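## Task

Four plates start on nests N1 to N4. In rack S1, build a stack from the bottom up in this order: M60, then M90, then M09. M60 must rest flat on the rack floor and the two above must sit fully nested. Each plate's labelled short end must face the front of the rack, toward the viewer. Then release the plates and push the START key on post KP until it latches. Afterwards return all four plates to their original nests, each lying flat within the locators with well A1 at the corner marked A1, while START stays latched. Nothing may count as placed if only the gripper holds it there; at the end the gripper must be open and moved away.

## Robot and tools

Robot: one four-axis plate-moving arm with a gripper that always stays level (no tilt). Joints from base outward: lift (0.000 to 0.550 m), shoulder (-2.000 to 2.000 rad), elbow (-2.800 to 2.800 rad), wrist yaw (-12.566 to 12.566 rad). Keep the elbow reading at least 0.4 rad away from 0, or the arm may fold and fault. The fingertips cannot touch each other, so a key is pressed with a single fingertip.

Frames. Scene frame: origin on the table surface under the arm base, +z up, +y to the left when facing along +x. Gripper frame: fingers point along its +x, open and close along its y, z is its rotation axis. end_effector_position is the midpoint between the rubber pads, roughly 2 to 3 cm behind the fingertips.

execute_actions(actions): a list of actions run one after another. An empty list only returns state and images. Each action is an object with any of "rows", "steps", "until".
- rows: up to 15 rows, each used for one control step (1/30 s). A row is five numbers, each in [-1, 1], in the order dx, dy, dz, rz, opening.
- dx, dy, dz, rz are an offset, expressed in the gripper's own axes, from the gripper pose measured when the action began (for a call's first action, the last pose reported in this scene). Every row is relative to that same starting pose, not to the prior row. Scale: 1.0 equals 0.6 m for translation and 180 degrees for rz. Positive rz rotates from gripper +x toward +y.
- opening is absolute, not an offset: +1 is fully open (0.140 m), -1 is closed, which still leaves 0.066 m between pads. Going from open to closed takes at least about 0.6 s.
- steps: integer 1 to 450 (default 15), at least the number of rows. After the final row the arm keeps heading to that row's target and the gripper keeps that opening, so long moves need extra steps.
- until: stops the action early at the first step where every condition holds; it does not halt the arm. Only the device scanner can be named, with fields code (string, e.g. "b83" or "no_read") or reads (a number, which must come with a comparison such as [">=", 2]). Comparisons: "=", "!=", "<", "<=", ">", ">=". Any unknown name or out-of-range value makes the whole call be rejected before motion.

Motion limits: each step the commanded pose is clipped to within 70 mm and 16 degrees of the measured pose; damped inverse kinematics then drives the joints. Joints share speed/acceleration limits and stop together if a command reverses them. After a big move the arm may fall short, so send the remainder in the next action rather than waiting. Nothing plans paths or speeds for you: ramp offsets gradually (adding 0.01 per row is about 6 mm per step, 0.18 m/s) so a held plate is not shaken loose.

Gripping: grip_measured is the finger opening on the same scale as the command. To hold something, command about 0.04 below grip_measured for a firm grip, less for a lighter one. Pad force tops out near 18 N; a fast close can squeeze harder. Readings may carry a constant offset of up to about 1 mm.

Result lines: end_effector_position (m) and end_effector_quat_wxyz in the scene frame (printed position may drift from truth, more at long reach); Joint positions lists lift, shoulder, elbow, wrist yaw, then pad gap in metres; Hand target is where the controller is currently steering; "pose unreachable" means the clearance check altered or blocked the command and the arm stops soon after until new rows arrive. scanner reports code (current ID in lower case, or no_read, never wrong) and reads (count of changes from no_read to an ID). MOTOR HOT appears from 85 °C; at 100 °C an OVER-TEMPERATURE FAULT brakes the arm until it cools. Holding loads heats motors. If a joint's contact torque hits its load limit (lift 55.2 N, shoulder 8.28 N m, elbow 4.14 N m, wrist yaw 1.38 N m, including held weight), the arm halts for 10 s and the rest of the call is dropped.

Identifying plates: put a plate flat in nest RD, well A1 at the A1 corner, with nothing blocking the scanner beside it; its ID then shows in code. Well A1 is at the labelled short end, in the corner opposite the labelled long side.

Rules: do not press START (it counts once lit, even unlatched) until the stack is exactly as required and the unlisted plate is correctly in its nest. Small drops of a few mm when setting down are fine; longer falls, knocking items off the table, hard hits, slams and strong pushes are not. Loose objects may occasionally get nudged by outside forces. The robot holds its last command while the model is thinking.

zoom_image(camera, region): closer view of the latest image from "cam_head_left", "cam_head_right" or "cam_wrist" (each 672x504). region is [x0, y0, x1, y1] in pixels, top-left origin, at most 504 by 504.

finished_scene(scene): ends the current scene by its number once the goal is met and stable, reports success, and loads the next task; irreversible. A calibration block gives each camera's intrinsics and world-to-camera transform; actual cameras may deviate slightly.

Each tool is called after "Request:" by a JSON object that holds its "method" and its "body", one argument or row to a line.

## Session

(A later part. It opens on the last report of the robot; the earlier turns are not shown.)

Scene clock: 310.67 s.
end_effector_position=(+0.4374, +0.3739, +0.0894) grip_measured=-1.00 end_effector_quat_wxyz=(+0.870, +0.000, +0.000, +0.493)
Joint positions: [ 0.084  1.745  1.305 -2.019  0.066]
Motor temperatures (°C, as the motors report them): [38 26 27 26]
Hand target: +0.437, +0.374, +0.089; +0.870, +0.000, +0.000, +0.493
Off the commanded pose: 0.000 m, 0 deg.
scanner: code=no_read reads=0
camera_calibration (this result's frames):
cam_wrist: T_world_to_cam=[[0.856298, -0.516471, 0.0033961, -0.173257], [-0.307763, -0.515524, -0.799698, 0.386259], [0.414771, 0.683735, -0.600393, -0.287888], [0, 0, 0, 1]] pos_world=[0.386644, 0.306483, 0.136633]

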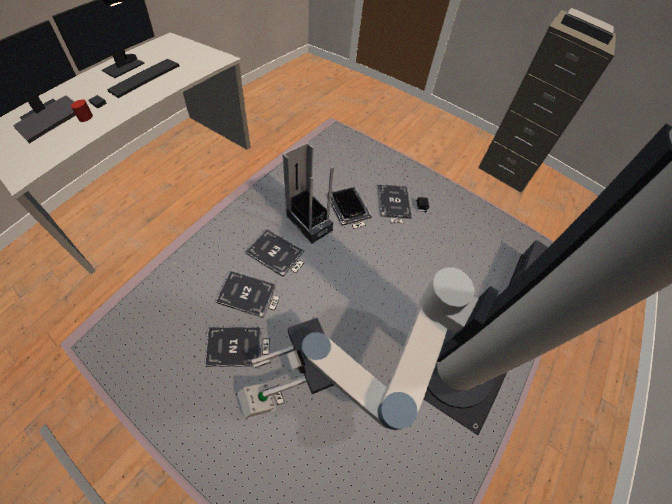

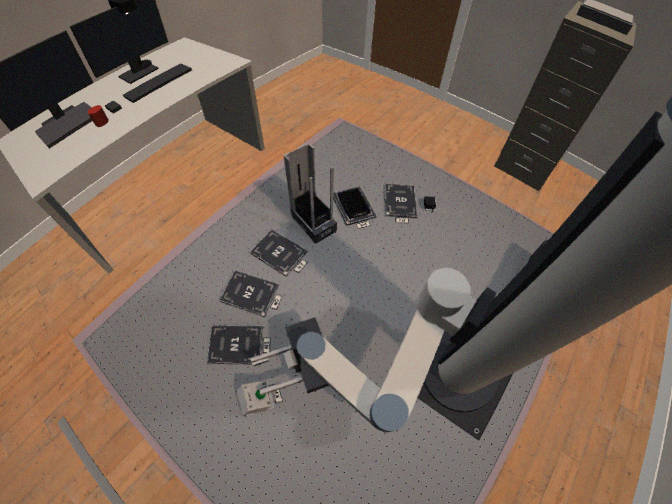

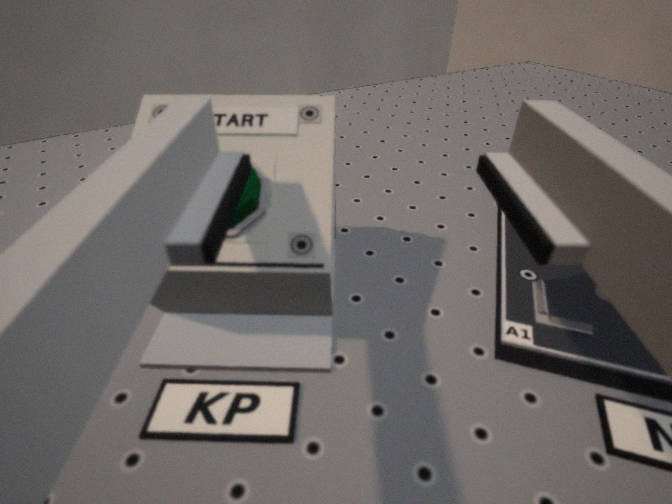

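Press to z=.0800 first.

Request:
{"method": "execute_actions", "body": {
  "actions": [
    {"rows":[[0.001,0,-0.002,0,-1],[0.002,0,-0.004,0,-1],[0.003,0,-0.006,0,-1],[0.0037,0,-0.0075,0,-1],[0.0045,0,-0.009,0,-1],[0.0052,0,-0.0105,0,-1],[0.006,0,-0.012,0,-1],[0.0067,0,-0.0135,0,-1],[0.0073,0,-0.0147,0,-1],[0.0078,0,-0.0157,0,-1]],"steps":14}
  ]
}}

Scene clock: 317.83 s.
end_effector_position=(+0.4397, +0.3779, +0.0802) grip_measured=-1.00 end_effector_quat_wxyz=(+0.870, +0.000, +0.000, +0.493)
Joint positions: [ 0.075  1.738  1.328 -2.034  0.066]
Motor temperatures (°C, as the motors report them): [38 26 27 26]
Hand target: +0.440, +0.378, +0.080; +0.870, +0.000, +0.000, +0.493
Off the commanded pose: 0.000 m, 0 deg.
scanner: code=no_read reads=0
camera_calibration (this result's frames):
cam_wrist: T_world_to_cam=[[0.856411, -0.516284, 0.0033961, -0.173285], [-0.307651, -0.515591, -0.799698, 0.381621], [0.414622, 0.683825, -0.600393, -0.297078], [0, 0, 0, 1]] pos_world=[0.388984, 0.310445, 0.127407]

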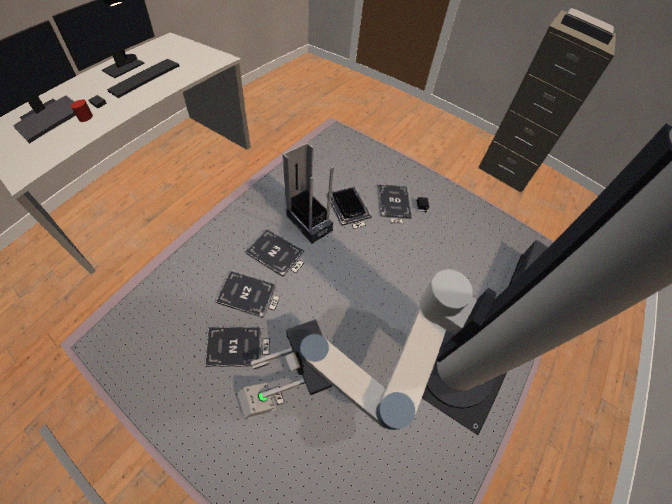

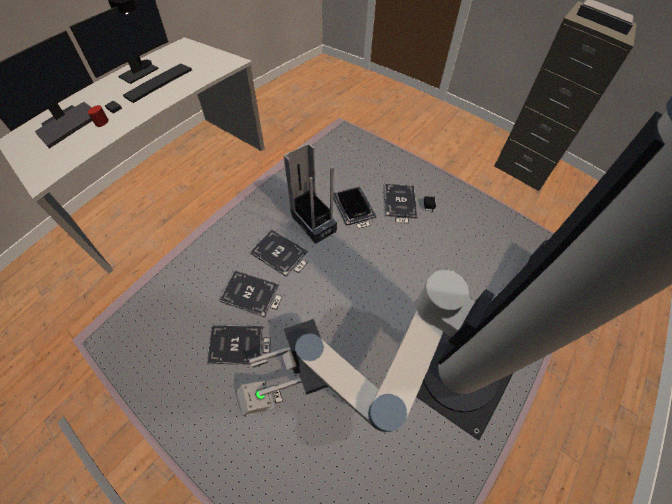

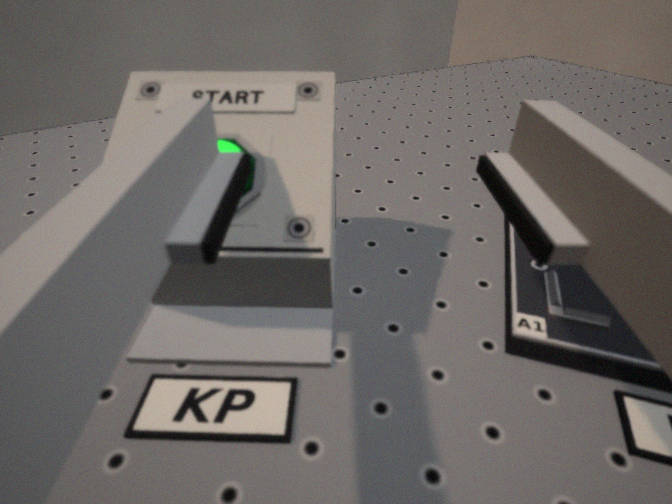

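Request:
{"method": "execute_actions", "body": {
  "actions": [
    {"rows":[[0.0005,0,-0.001,0,-1],[0.0009,0,-0.0018,0,-1],[0.0013,0,-0.0026,0,-1]],"steps":7}
  ]
}}

Request:
{"method": "execute_actions", "body": {
  "actions": [
    {"rows":[[-0.002,0,0.004,0,-1],[-0.005,0,0.01,0,-1],[-0.017,0,0.035,0,-1]],"steps":10}
  ]
}}

Scene clock: 323.30 s.
end_effector_position=(+0.4401, +0.3784, +0.0791) grip_measured=-1.00 end_effector_quat_wxyz=(+0.870, +0.000, +0.000, +0.493)
Joint positions: [ 0.074  1.736  1.33  -2.036  0.066]
Motor temperatures (°C, as the motors report them): [38 26 27 26]
Hand target: +0.440, +0.379, +0.079; +0.870, +0.000, +0.000, +0.493
Off the commanded pose: 0.000 m, 0 deg.
scanner: code=no_read reads=0
camera_calibration (this result's frames):
cam_wrist: T_world_to_cam=[[0.856494, -0.516146, 0.0033961, -0.173385], [-0.307568, -0.515641, -0.799698, 0.381066], [0.414512, 0.683892, -0.600393, -0.298213], [0, 0, 0, 1]] pos_world=[0.38932, 0.310947, 0.126281]

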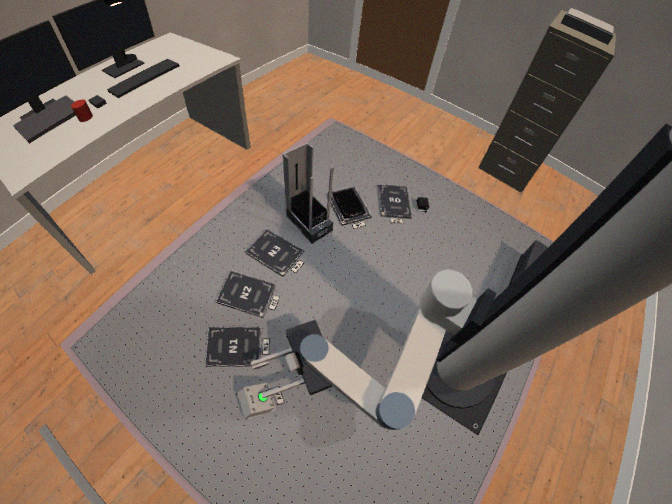

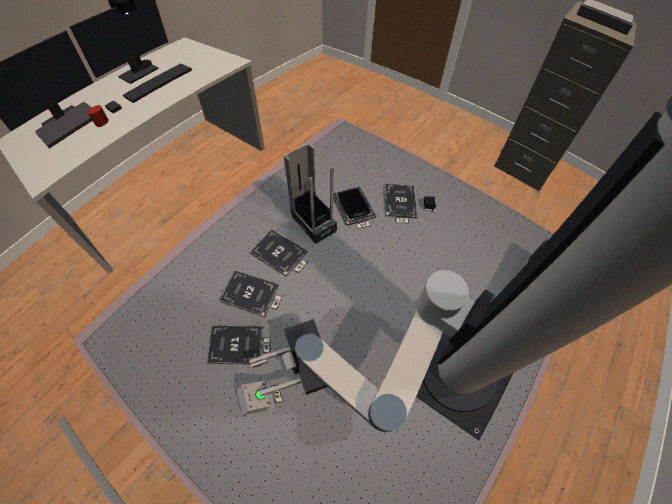

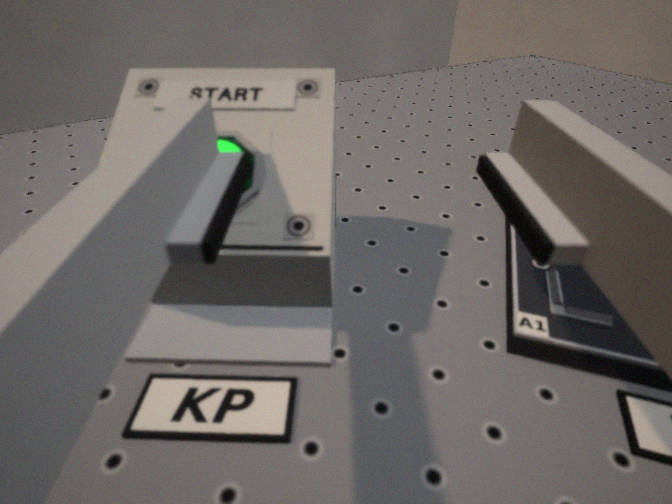

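Scene clock: 323.63 s.
end_effector_position=(+0.4349, +0.3696, +0.1002) grip_measured=-1.00 end_effector_quat_wxyz=(+0.870, +0.000, +0.000, +0.493)
Joint positions: [ 0.095  1.753  1.281 -2.002  0.066]
Motor temperatures (°C, as the motors report them): [38 26 27 26]
Hand target: +0.435, +0.370, +0.100; +0.870, +0.000, +0.000, +0.493
Off the commanded pose: 0.000 m, 0 deg.
scanner: code=no_read reads=0
camera_calibration (this result's frames):
cam_wrist: T_world_to_cam=[[0.856226, -0.51659, 0.0033961, -0.173338], [-0.307835, -0.515481, -0.799698, 0.391833], [0.414866, 0.683677, -0.600393, -0.277448], [0, 0, 0, 1]] pos_world=[0.384141, 0.302123, 0.147359]

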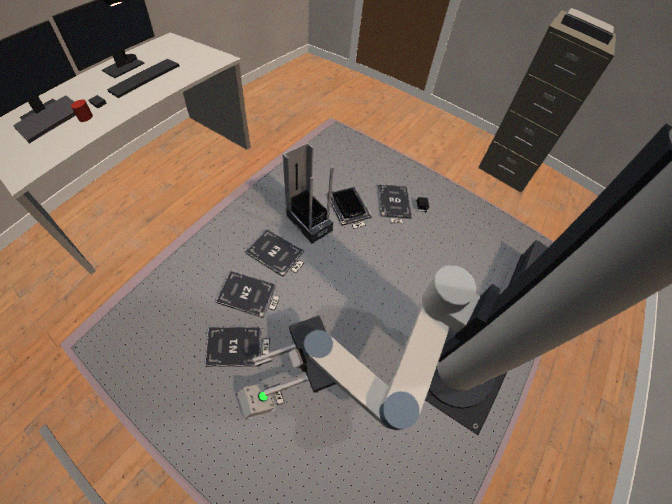

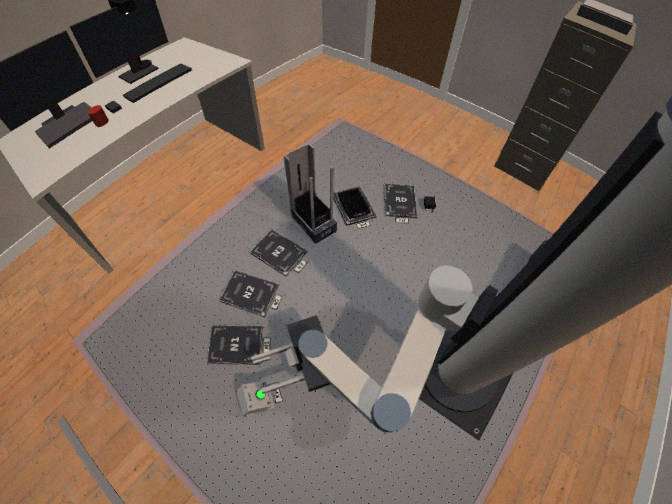

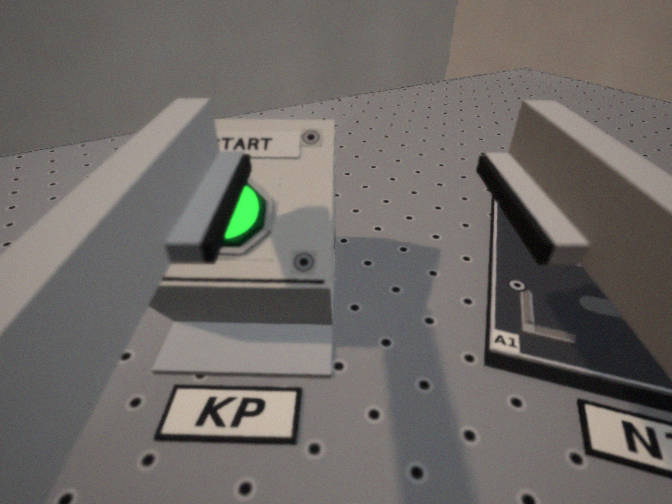

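Request:
{"method": "execute_actions", "body": {
  "actions": [
    {"rows":[[-0.5583,-0.6407,0,0,-1],[-0.5583,-0.6407,0,0,-1],[-0.5583,-0.6407,0,-0.01,-1],[-0.5583,-0.6407,0,-0.02,-1],[-0.5583,-0.6407,0,-0.03,-1],[-0.5583,-0.6407,0,-0.04,-1],[-0.5583,-0.6407,0,-0.05,-1],[-0.5583,-0.6407,0,-0.06,-1],[-0.5583,-0.6407,0,-0.07,-1],[-0.5583,-0.6407,0,-0.08,-1],[-0.5583,-0.6407,0,-0.09,0],[-0.5583,-0.6407,0,-0.1,0],[-0.5583,-0.6407,0,-0.11,0],[-0.5583,-0.6407,0,-0.12,0],[-0.5583,-0.6407,0,-0.41,0]],"steps":48}
  ]
}}

Scene clock: 341.47 s.
end_effector_position=(+0.5925, -0.1154, +0.1001) grip_measured=+0.00 end_effector_quat_wxyz=(+0.992, +0.000, +0.000, -0.128)
Joint positions: [ 0.095  0.587  1.189 -2.033  0.103]
Motor temperatures (°C, as the motors report them): [38 26 27 26]
Hand target: +0.592, -0.115, +0.100; +0.992, +0.000, +0.000, -0.128
Off the commanded pose: 0.000 m, 0 deg.
scanner: code=no_read reads=0
camera_calibration (this result's frames):
cam_wrist: T_world_to_cam=[[-0.257057, -0.96639, 0.0033961, 0.0489329], [-0.580919, 0.151712, -0.799698, 0.429124], [0.772305, -0.20754, -0.600393, -0.325912], [0, 0, 0, 1]] pos_world=[0.513568, -0.0854549, 0.147328]

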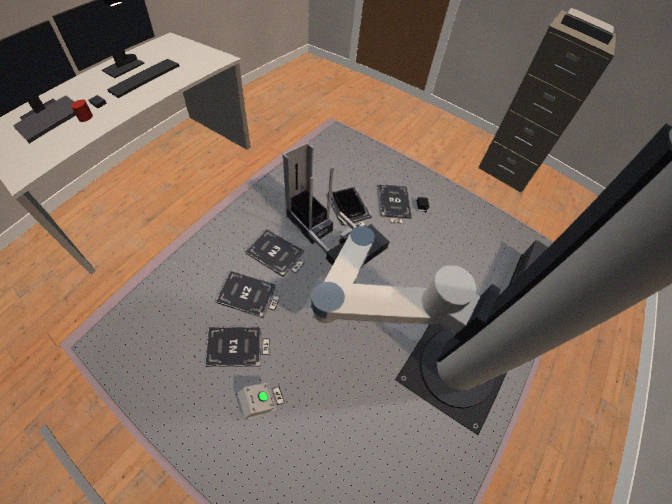

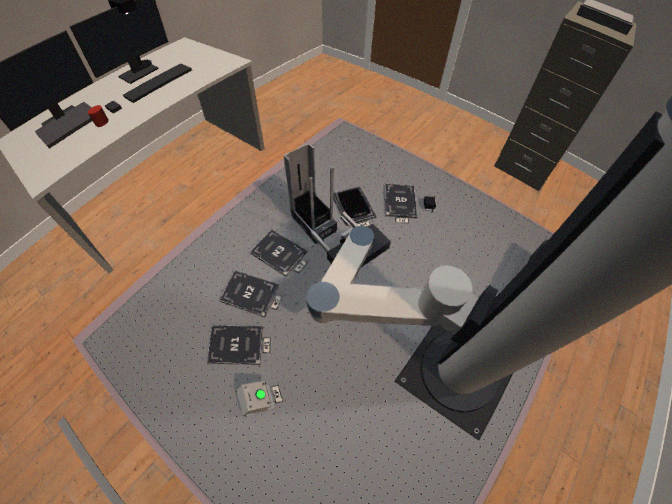

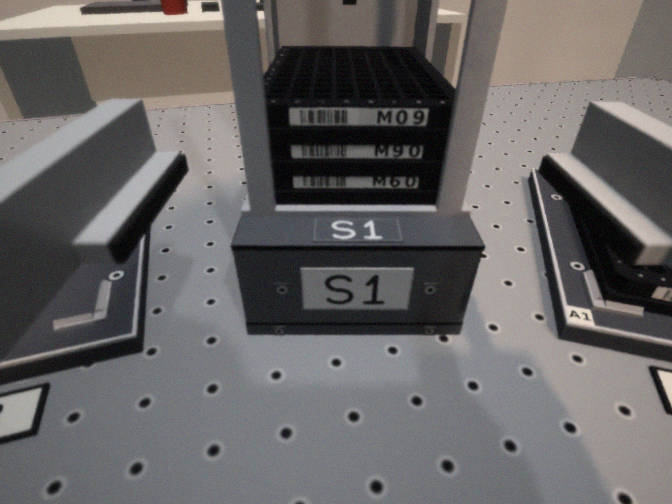

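Request:
{"method": "execute_actions", "body": {
  "actions": [
    {"rows":[[0.2002,0.0002,-0.0004,0,0]],"steps":20},
    {"rows":[[0,0,0,0,-0.3],[0,0,0,0,-0.4],[0,0,0,0,-0.45],[0,0,0,0,-0.48],[0,0,0,0,-0.5],[0,0,0,0,-0.53],[0,0,0,0,-0.56],[0,0,0,0,-0.59],[0,0,0,0,-0.62]],"steps":13}
  ]
}}

Scene clock: 352.40 s.
end_effector_position=(+0.7087, -0.1459, +0.0999) grip_measured=-0.57 end_effector_quat_wxyz=(+0.992, +0.000, +0.000, -0.128)
Joint positions: [ 0.095  0.325  1.833 -2.415  0.082]
Motor temperatures (°C, as the motors report them): [38 26 27 26]
Hand target: +0.709, -0.146, +0.100; +0.992, +0.000, +0.000, -0.128
Off the commanded pose: 0.000 m, 0 deg.
scanner: code=no_read reads=0
camera_calibration (this result's frames):
cam_wrist: T_world_to_cam=[[-0.256986, -0.966409, 0.0033961, 0.0493001], [-0.58093, 0.15167, -0.799698, 0.501091], [0.77232, -0.207484, -0.600393, -0.4221], [0, 0, 0, 1]] pos_world=[0.629764, -0.115936, 0.147128]

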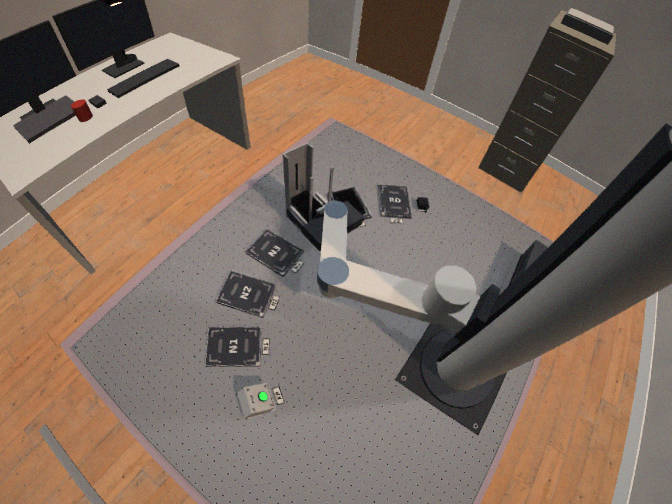

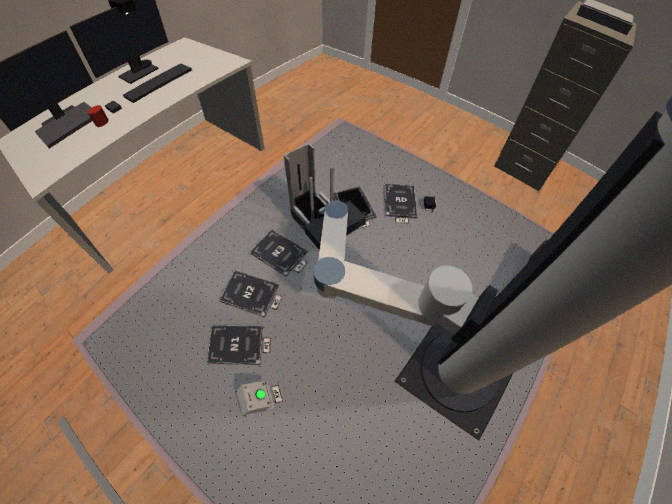

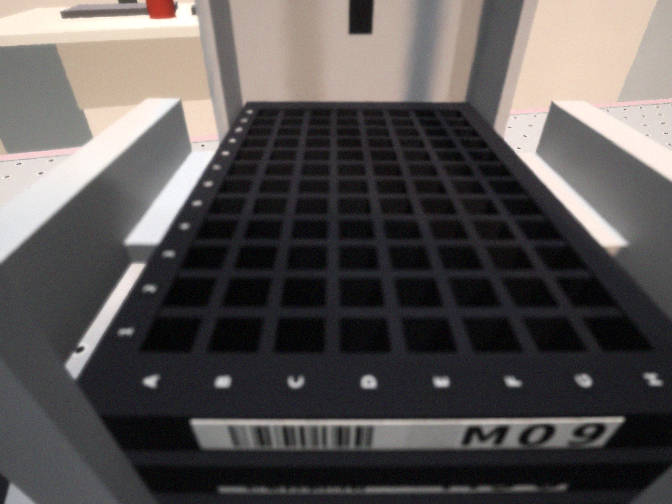

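Request:
{"method": "execute_actions", "body": {
  "actions": [
    {"rows":[[0,0,0.004,0,-0.62],[0,0,0.01,0,-0.62],[0,0,0.018,0,-0.62],[0,0,0.03,0,-0.62],[0,0,0.045,0,-0.62],[0,0,0.07,0,-0.62],[0,0,0.1,0,-0.62],[0,0,0.385,0,-0.62]],"steps":29},
    {"rows":[[0,0.01,0,0.003,-0.62],[0,0.025,0,0.008,-0.62],[0,0.045,0,0.014,-0.62],[-0.01,0.07,0,0.022,-0.62],[-0.02,0.1,0,0.032,-0.62],[-0.03,0.14,0,0.045,-0.62],[-0.0705,0.2872,0,0.1044,-0.62]],"steps":25},
    {"rows":[[0,0,-0.01,0,-0.62],[0,0,-0.025,0,-0.62],[0,0,-0.045,0,-0.62],[0,0,-0.07,0,-0.62],[0,0,-0.1,0,-0.62],[0,0,-0.474,0,-0.62]],"steps":31}
  ]
}}

Scene clock: 370.47 s.
end_effector_position=(+0.7116, +0.0318, +0.0463) grip_measured=-0.57 end_effector_quat_wxyz=(+0.999, +0.000, +0.000, +0.036)
Joint positions: [ 0.041  0.693  1.735 -2.356  0.082]
Motor temperatures (°C, as the motors report them): [38 26 27 26]
Hand target: +0.712, +0.032, +0.047; +0.999, +0.000, +0.000, +0.036
Off the commanded pose: 0.000 m, 0 deg.
scanner: code=no_read reads=0
camera_calibration (this result's frames):
cam_wrist: T_world_to_cam=[[0.0686576, -0.997635, 0.0033961, -0.00885616], [-0.598793, -0.0439315, -0.799698, 0.451831], [0.797955, 0.0528718, -0.600393, -0.446202], [0, 0, 0, 1]] pos_world=[0.627211, 0.0346059, 0.0934613]

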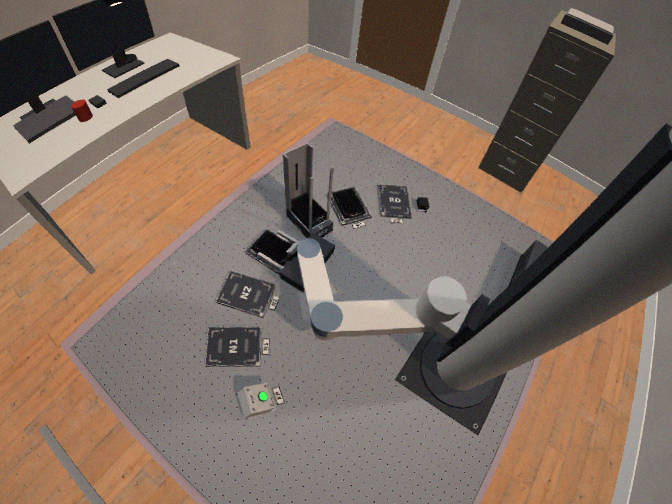

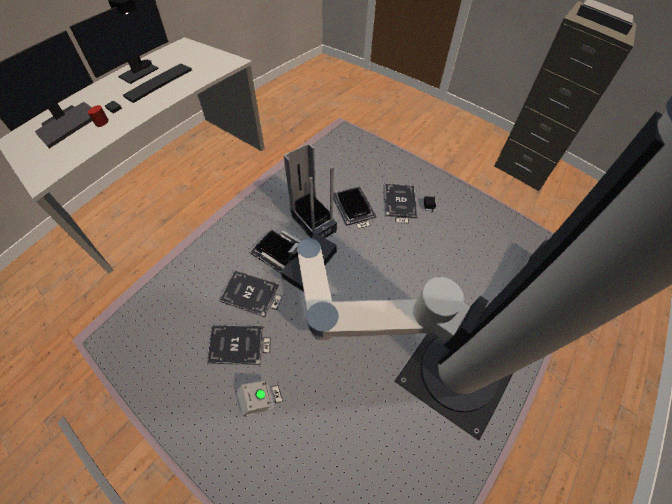

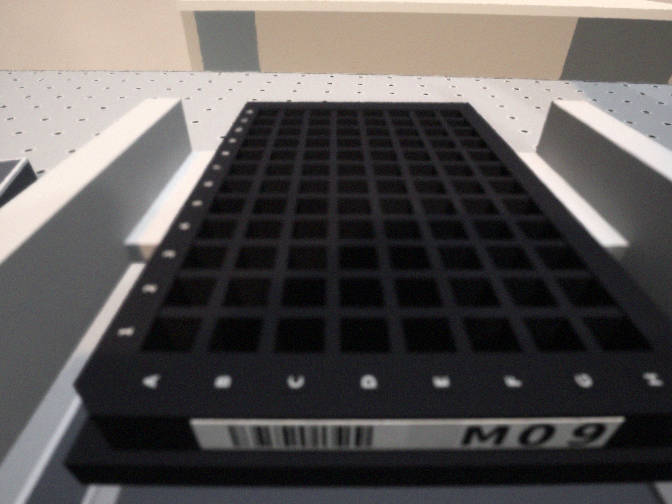

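Request:
{"method": "execute_actions", "body": {
  "actions": [
    {"rows":[[-0.0002,-0.0005,-0.003,-0.0003,-0.62],[-0.0002,-0.0005,-0.006,-0.0003,-0.62],[-0.0002,-0.0005,-0.009,-0.0003,-0.62],[-0.0002,-0.0005,-0.012,-0.0003,-0.62],[-0.0002,-0.0005,-0.0145,-0.0003,-0.62],[-0.0002,-0.0005,-0.017,-0.0003,-0.62],[-0.0002,-0.0005,-0.019,-0.0003,-0.62],[-0.0002,-0.0005,-0.0205,-0.0003,-0.62],[-0.0002,-0.0005,-0.0205,-0.0003,-0.62],[-0.0002,-0.0005,-0.0205,-0.0003,-0.62],[-0.0002,-0.0005,-0.0205,-0.0003,-0.62],[-0.0002,-0.0005,-0.0205,-0.0003,-0.58],[-0.0002,-0.0005,-0.0205,-0.0003,-0.54],[-0.0002,-0.0005,-0.0205,-0.0003,-0.4],[-0.0002,-0.0005,-0.0205,-0.0003,0]],"steps":19}
  ]
}}

Scene clock: 384.03 s.
end_effector_position=(+0.7115, +0.0316, +0.0339) grip_measured=+0.00 end_effector_quat_wxyz=(+0.999, +0.000, +0.000, +0.036)
Joint positions: [ 0.029  0.693  1.735 -2.356  0.103]
Motor temperatures (°C, as the motors report them): [38 26 27 26]
Hand target: +0.711, +0.031, +0.034; +0.999, +0.000, +0.000, +0.035
Off the commanded pose: 0.000 m, 0 deg.
scanner: code=no_read reads=0
camera_calibration (this result's frames):
cam_wrist: T_world_to_cam=[[0.0680322, -0.997677, 0.0033961, -0.00856587], [-0.598821, -0.0435561, -0.799698, 0.441903], [0.797988, 0.0523715, -0.600393, -0.453541], [0, 0, 0, 1]] pos_world=[0.627124, 0.0344542, 0.0811153]

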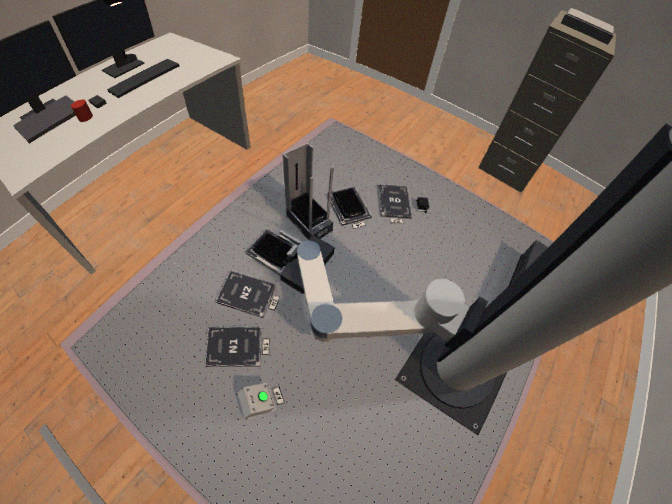

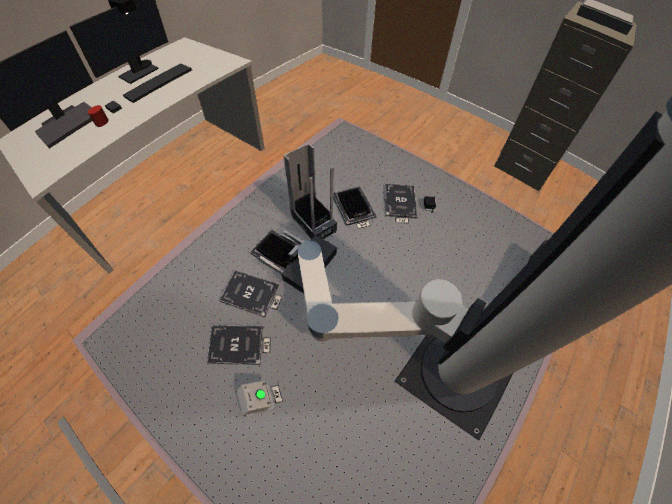

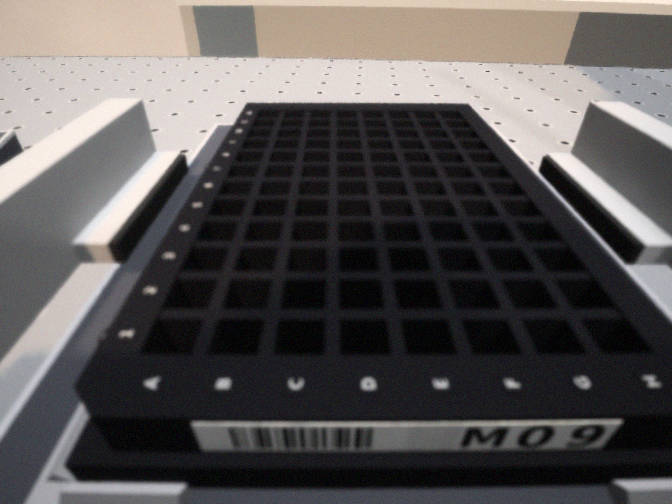

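Request:
{"method": "execute_actions", "body": {
  "actions": [
    {"rows":[[-0.1833,0,0.0885,0,0]],"steps":18},
    {"rows":[[-0.0318,-0.23,0,-0.1044,0]],"steps":20}
  ]
}}

Scene clock: 393.70 s.
end_effector_position=(+0.5924, -0.1154, +0.0871) grip_measured=+0.00 end_effector_quat_wxyz=(+0.992, +0.000, +0.000, -0.128)
Joint positions: [ 0.082  0.588  1.189 -2.034  0.103]
Motor temperatures (°C, as the motors report them): [38 26 27 26]
Hand target: +0.592, -0.115, +0.087; +0.992, +0.000, +0.000, -0.128
Off the commanded pose: 0.000 m, 0 deg.
scanner: code=no_read reads=0
camera_calibration (this result's frames):
cam_wrist: T_world_to_cam=[[-0.257336, -0.966316, 0.0033961, 0.0491499], [-0.580875, 0.15188, -0.799698, 0.41862], [0.772245, -0.207764, -0.600393, -0.333687], [0, 0, 0, 1]] pos_world=[0.513502, -0.0854137, 0.134259]

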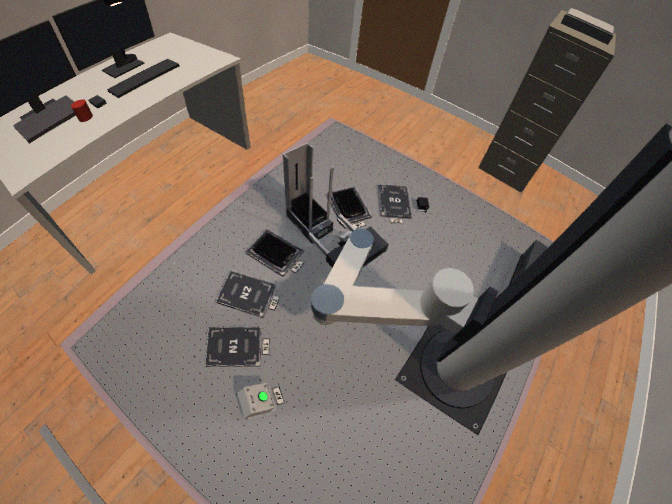

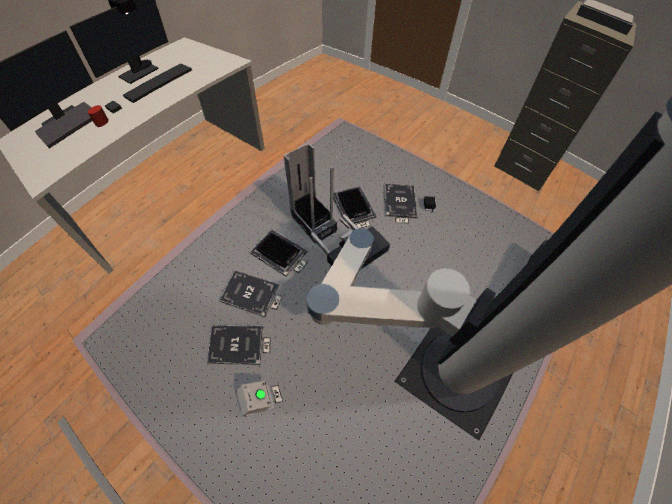

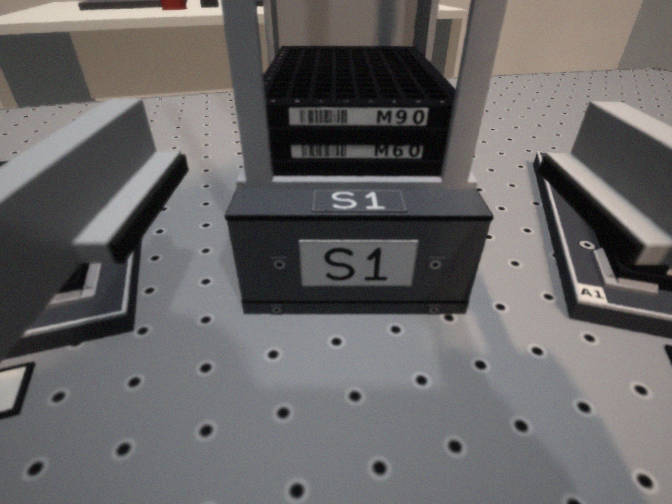

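Request:
{"method": "execute_actions", "body": {
  "actions": [
    {"rows":[[0.2004,0.0004,-0.0002,0,0]],"steps":20},
    {"rows":[[0,0,0,0,-0.3],[0,0,0,0,-0.4],[0,0,0,0,-0.45],[0,0,0,0,-0.48],[0,0,0,0,-0.5],[0,0,0,0,-0.53],[0,0,0,0,-0.56],[0,0,0,0,-0.59],[0,0,0,0,-0.62]],"steps":13}
  ]
}}

Scene clock: 400.77 s.
end_effector_position=(+0.7087, -0.1458, +0.0870) grip_measured=-0.57 end_effector_quat_wxyz=(+0.992, +0.000, +0.000, -0.128)
Joint positions: [ 0.082  0.326  1.833 -2.416  0.082]
Motor temperatures (°C, as the motors report them): [38 26 27 26]
Hand target: +0.709, -0.146, +0.087; +0.992, +0.000, +0.000, -0.128
Off the commanded pose: 0.000 m, 0 deg.
scanner: code=no_read reads=0
camera_calibration (this result's frames):
cam_wrist: T_world_to_cam=[[-0.257278, -0.966331, 0.0033961, 0.0496449], [-0.580884, 0.151845, -0.799698, 0.490751], [0.772257, -0.207718, -0.600393, -0.429901], [0, 0, 0, 1]] pos_world=[0.629836, -0.115843, 0.134174]

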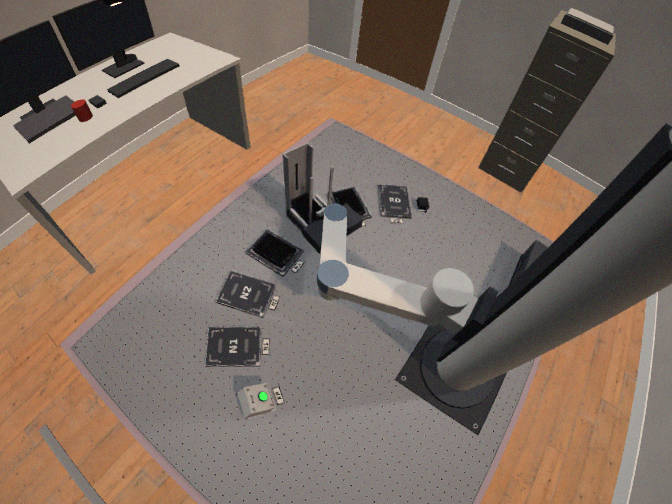

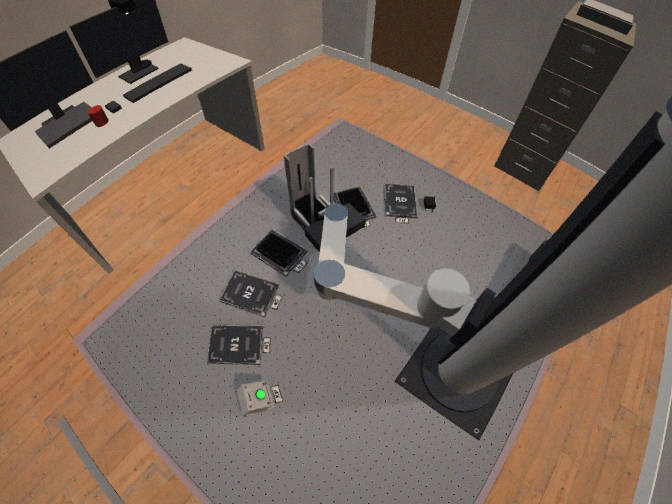

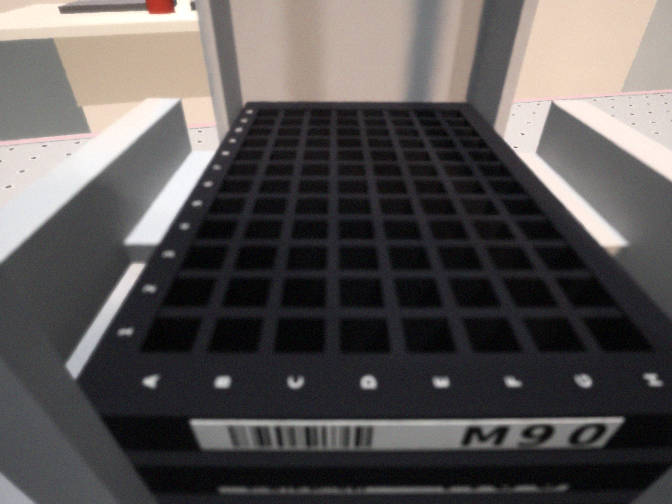

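Request:
{"method": "execute_actions", "body": {
  "actions": [
    {"rows":[[0,0,0.004,0,-0.62],[0,0,0.01,0,-0.62],[0,0,0.018,0,-0.62],[0,0,0.03,0,-0.62],[0,0,0.045,0,-0.62],[0,0,0.07,0,-0.62],[0,0,0.1,0,-0.62],[0,0,0.4067,0,-0.62]],"steps":30},
    {"rows":[[0,0.01,0,0.003,-0.62],[0,0.025,0,0.008,-0.62],[0,0.045,0,0.014,-0.62],[-0.01,0.07,0,0.022,-0.62],[-0.02,0.1,0,0.032,-0.62],[-0.03,0.14,0,0.045,-0.62],[-0.0705,0.2872,0,0.1044,-0.62]],"steps":24},
    {"rows":[[0,0.01,-0.01,0,-0.62],[-0.005,0.025,-0.02,0,-0.62],[-0.01,0.045,-0.04,0,-0.62],[-0.02,0.07,-0.06,0.005,-0.62],[-0.03,0.1,-0.085,0.01,-0.62],[-0.1663,0.562,-0.47,0.015,-0.62],[-0.1663,0.562,-0.47,0.02,-0.62],[-0.1663,0.562,-0.47,0.026,-0.62],[-0.1663,0.562,-0.47,0.032,-0.62],[-0.1663,0.562,-0.47,0.04,-0.62],[-0.1663,0.562,-0.47,0.05,-0.62],[-0.1663,0.562,-0.47,0.06,-0.62],[-0.1663,0.562,-0.47,0.07,-0.62],[-0.1663,0.562,-0.47,0.08,-0.62],[-0.1663,0.562,-0.47,0.1993,-0.62]],"steps":44}
  ]
}}

Scene clock: 415.90 s.
end_effector_position=(+0.5880, +0.3611, +0.0490) grip_measured=-0.57 end_effector_quat_wxyz=(+0.940, +0.000, +0.000, +0.342)
Joint positions: [ 0.044  1.334  1.804 -2.44   0.082]
Motor temperatures (°C, as the motors report them): [38 26 27 26]
Hand target: +0.588, +0.361, +0.049; +0.940, +0.000, +0.000, +0.342
Off the commanded pose: 0.000 m, 0 deg.
scanner: code=no_read reads=0
camera_calibration (this result's frames):
cam_wrist: T_world_to_cam=[[0.64026, -0.768151, 0.0033961, -0.0907698], [-0.459459, -0.386498, -0.799698, 0.436311], [0.615601, 0.510454, -0.600393, -0.421384], [0, 0, 0, 1]] pos_world=[0.517988, 0.314006, 0.0962293]

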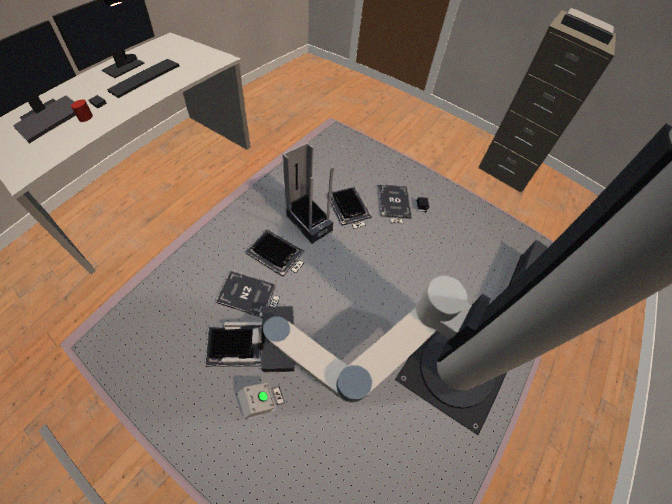

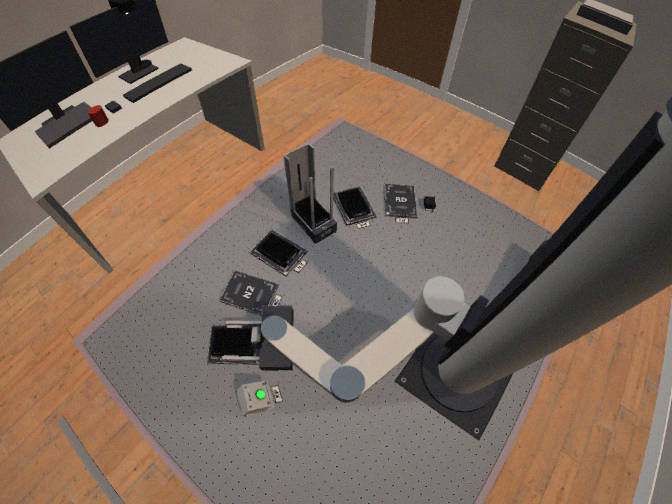

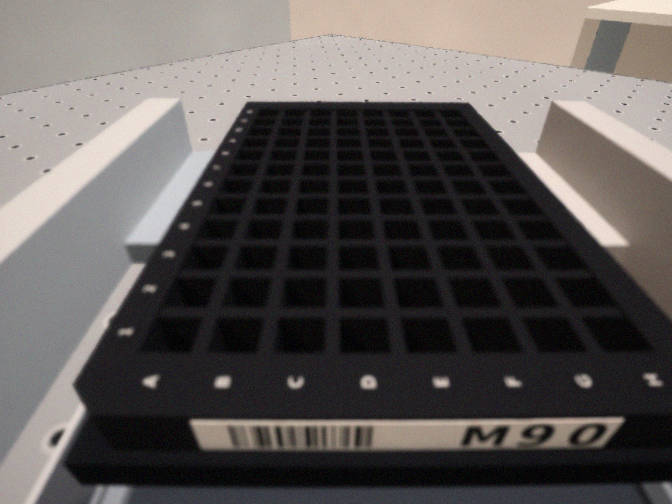

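Request:
{"method": "execute_actions", "body": {
  "actions": [
    {"rows":[[-0.0004,0,-0.004,0,-0.62],[-0.0004,0,-0.009,0,-0.62],[-0.0004,0,-0.013,0,-0.62],[-0.0004,0,-0.016,0,-0.62],[-0.0004,0,-0.019,0,-0.62],[-0.0004,0,-0.0215,0,-0.62],[-0.0004,0,-0.0235,0,-0.62],[-0.0004,0,-0.025,0,-0.62],[-0.0004,0,-0.025,0,-0.62],[-0.0004,0,-0.025,0,-0.62],[-0.0004,0,-0.025,0,-0.62],[-0.0004,0,-0.025,0,-0.58],[-0.0004,0,-0.025,0,-0.54],[-0.0004,0,-0.025,0,-0.4],[-0.0004,0,-0.025,0,0]],"steps":19}
  ]
}}

Scene clock: 428.80 s.
end_effector_position=(+0.5879, +0.3609, +0.0340) grip_measured=+0.00 end_effector_quat_wxyz=(+0.940, +0.000, +0.000, +0.342)
Joint positions: [ 0.029  1.334  1.802 -2.439  0.103]
Motor temperatures (°C, as the motors report them): [38 26 27 26]
Hand target: +0.588, +0.361, +0.034; +0.940, +0.000, +0.000, +0.342
Off the commanded pose: 0.000 m, 0 deg.
scanner: code=no_read reads=0
camera_calibration (this result's frames):
cam_wrist: T_world_to_cam=[[0.640108, -0.768277, 0.0033961, -0.090637], [-0.459535, -0.386408, -0.799698, 0.424159], [0.615702, 0.510333, -0.600393, -0.430257], [0, 0, 0, 1]] pos_world=[0.517844, 0.313838, 0.0811832]

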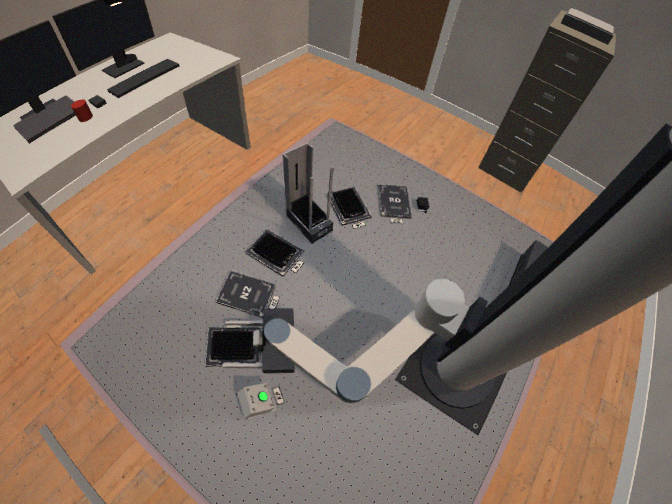

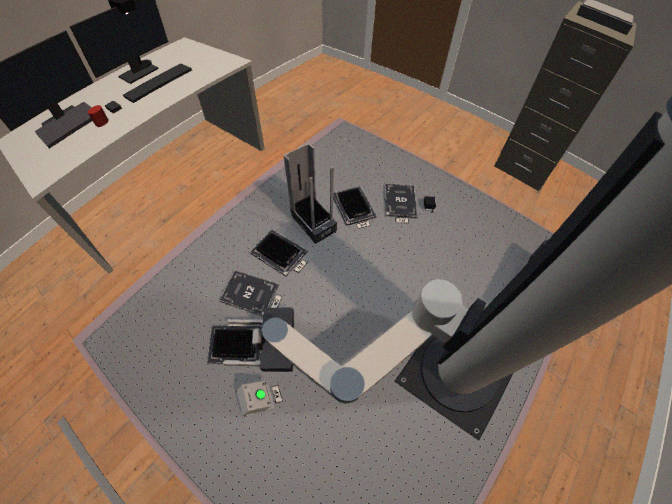

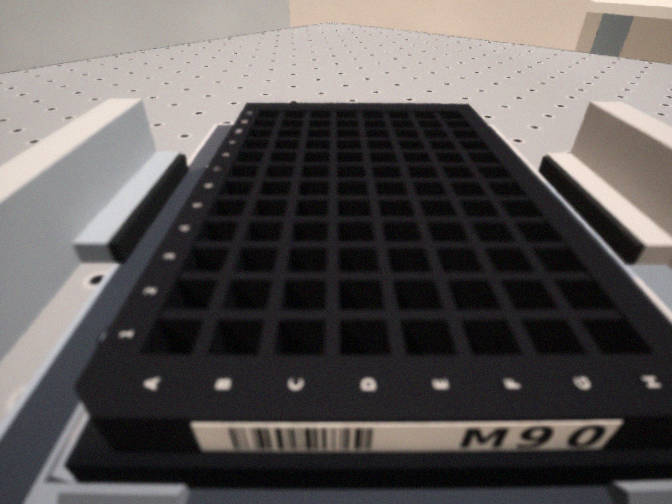

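Request:
{"method": "execute_actions", "body": {
  "actions": [
    {"rows":[[0,0,0.075,0,0]],"steps":10},
    {"rows":[[-0.504,-0.6131,0,0,0],[-0.504,-0.6131,0,0,0],[-0.504,-0.6131,0,0,0],[-0.504,-0.6131,0,0,0],[-0.504,-0.6131,0,0,0],[-0.504,-0.6131,0,-0.01,0],[-0.504,-0.6131,0,-0.02,0],[-0.504,-0.6131,0,-0.03,0],[-0.504,-0.6131,0,-0.04,0],[-0.504,-0.6131,0,-0.05,0],[-0.504,-0.6131,0,-0.06,0],[-0.504,-0.6131,0,-0.07,0],[-0.504,-0.6131,0,-0.08,0],[-0.504,-0.6131,0,-0.09,0],[-0.504,-0.6131,0,-0.3039,0]],"steps":44}
  ]
}}

Scene clock: 440.40 s.
end_effector_position=(+0.5925, -0.1152, +0.0785) grip_measured=+0.00 end_effector_quat_wxyz=(+0.992, +0.000, +0.000, -0.128)
Joint positions: [ 0.073  0.588  1.189 -2.034  0.103]
Motor temperatures (°C, as the motors report them): [38 26 27 26]
Hand target: +0.592, -0.115, +0.078; +0.992, +0.000, +0.000, -0.128
Off the commanded pose: 0.000 m, 0 deg.
scanner: code=no_read reads=0
camera_calibration (this result's frames):
cam_wrist: T_world_to_cam=[[-0.257006, -0.966404, 0.0033961, 0.0491152], [-0.580927, 0.151682, -0.799698, 0.411772], [0.772316, -0.2075, -0.600393, -0.338867], [0, 0, 0, 1]] pos_world=[0.513545, -0.0853081, 0.125672]

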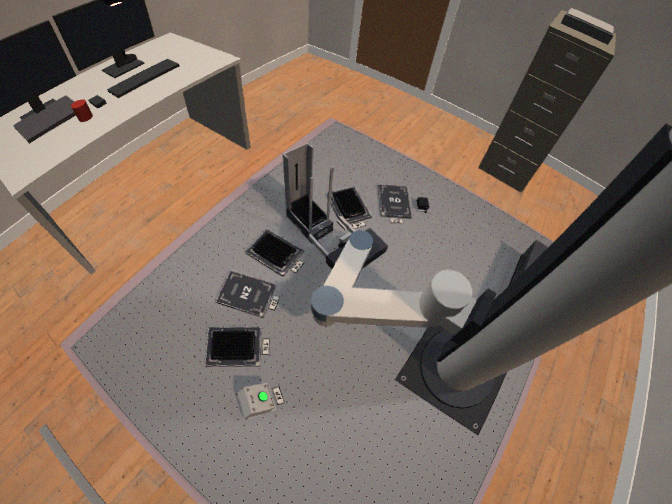

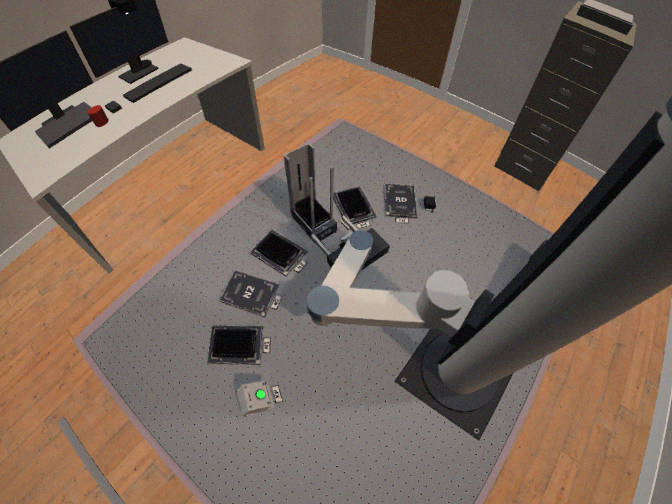

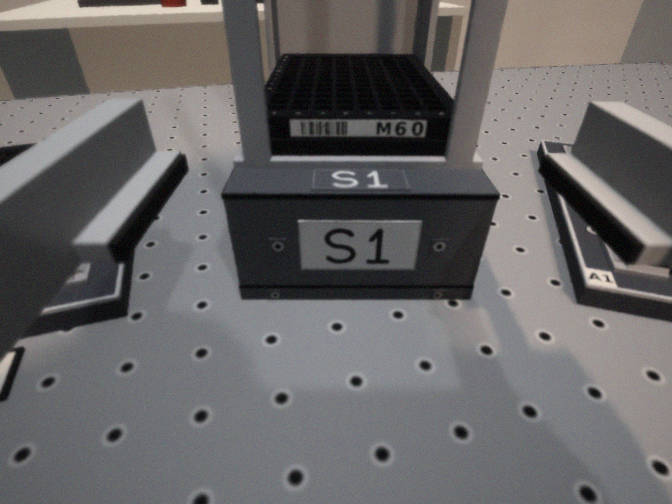

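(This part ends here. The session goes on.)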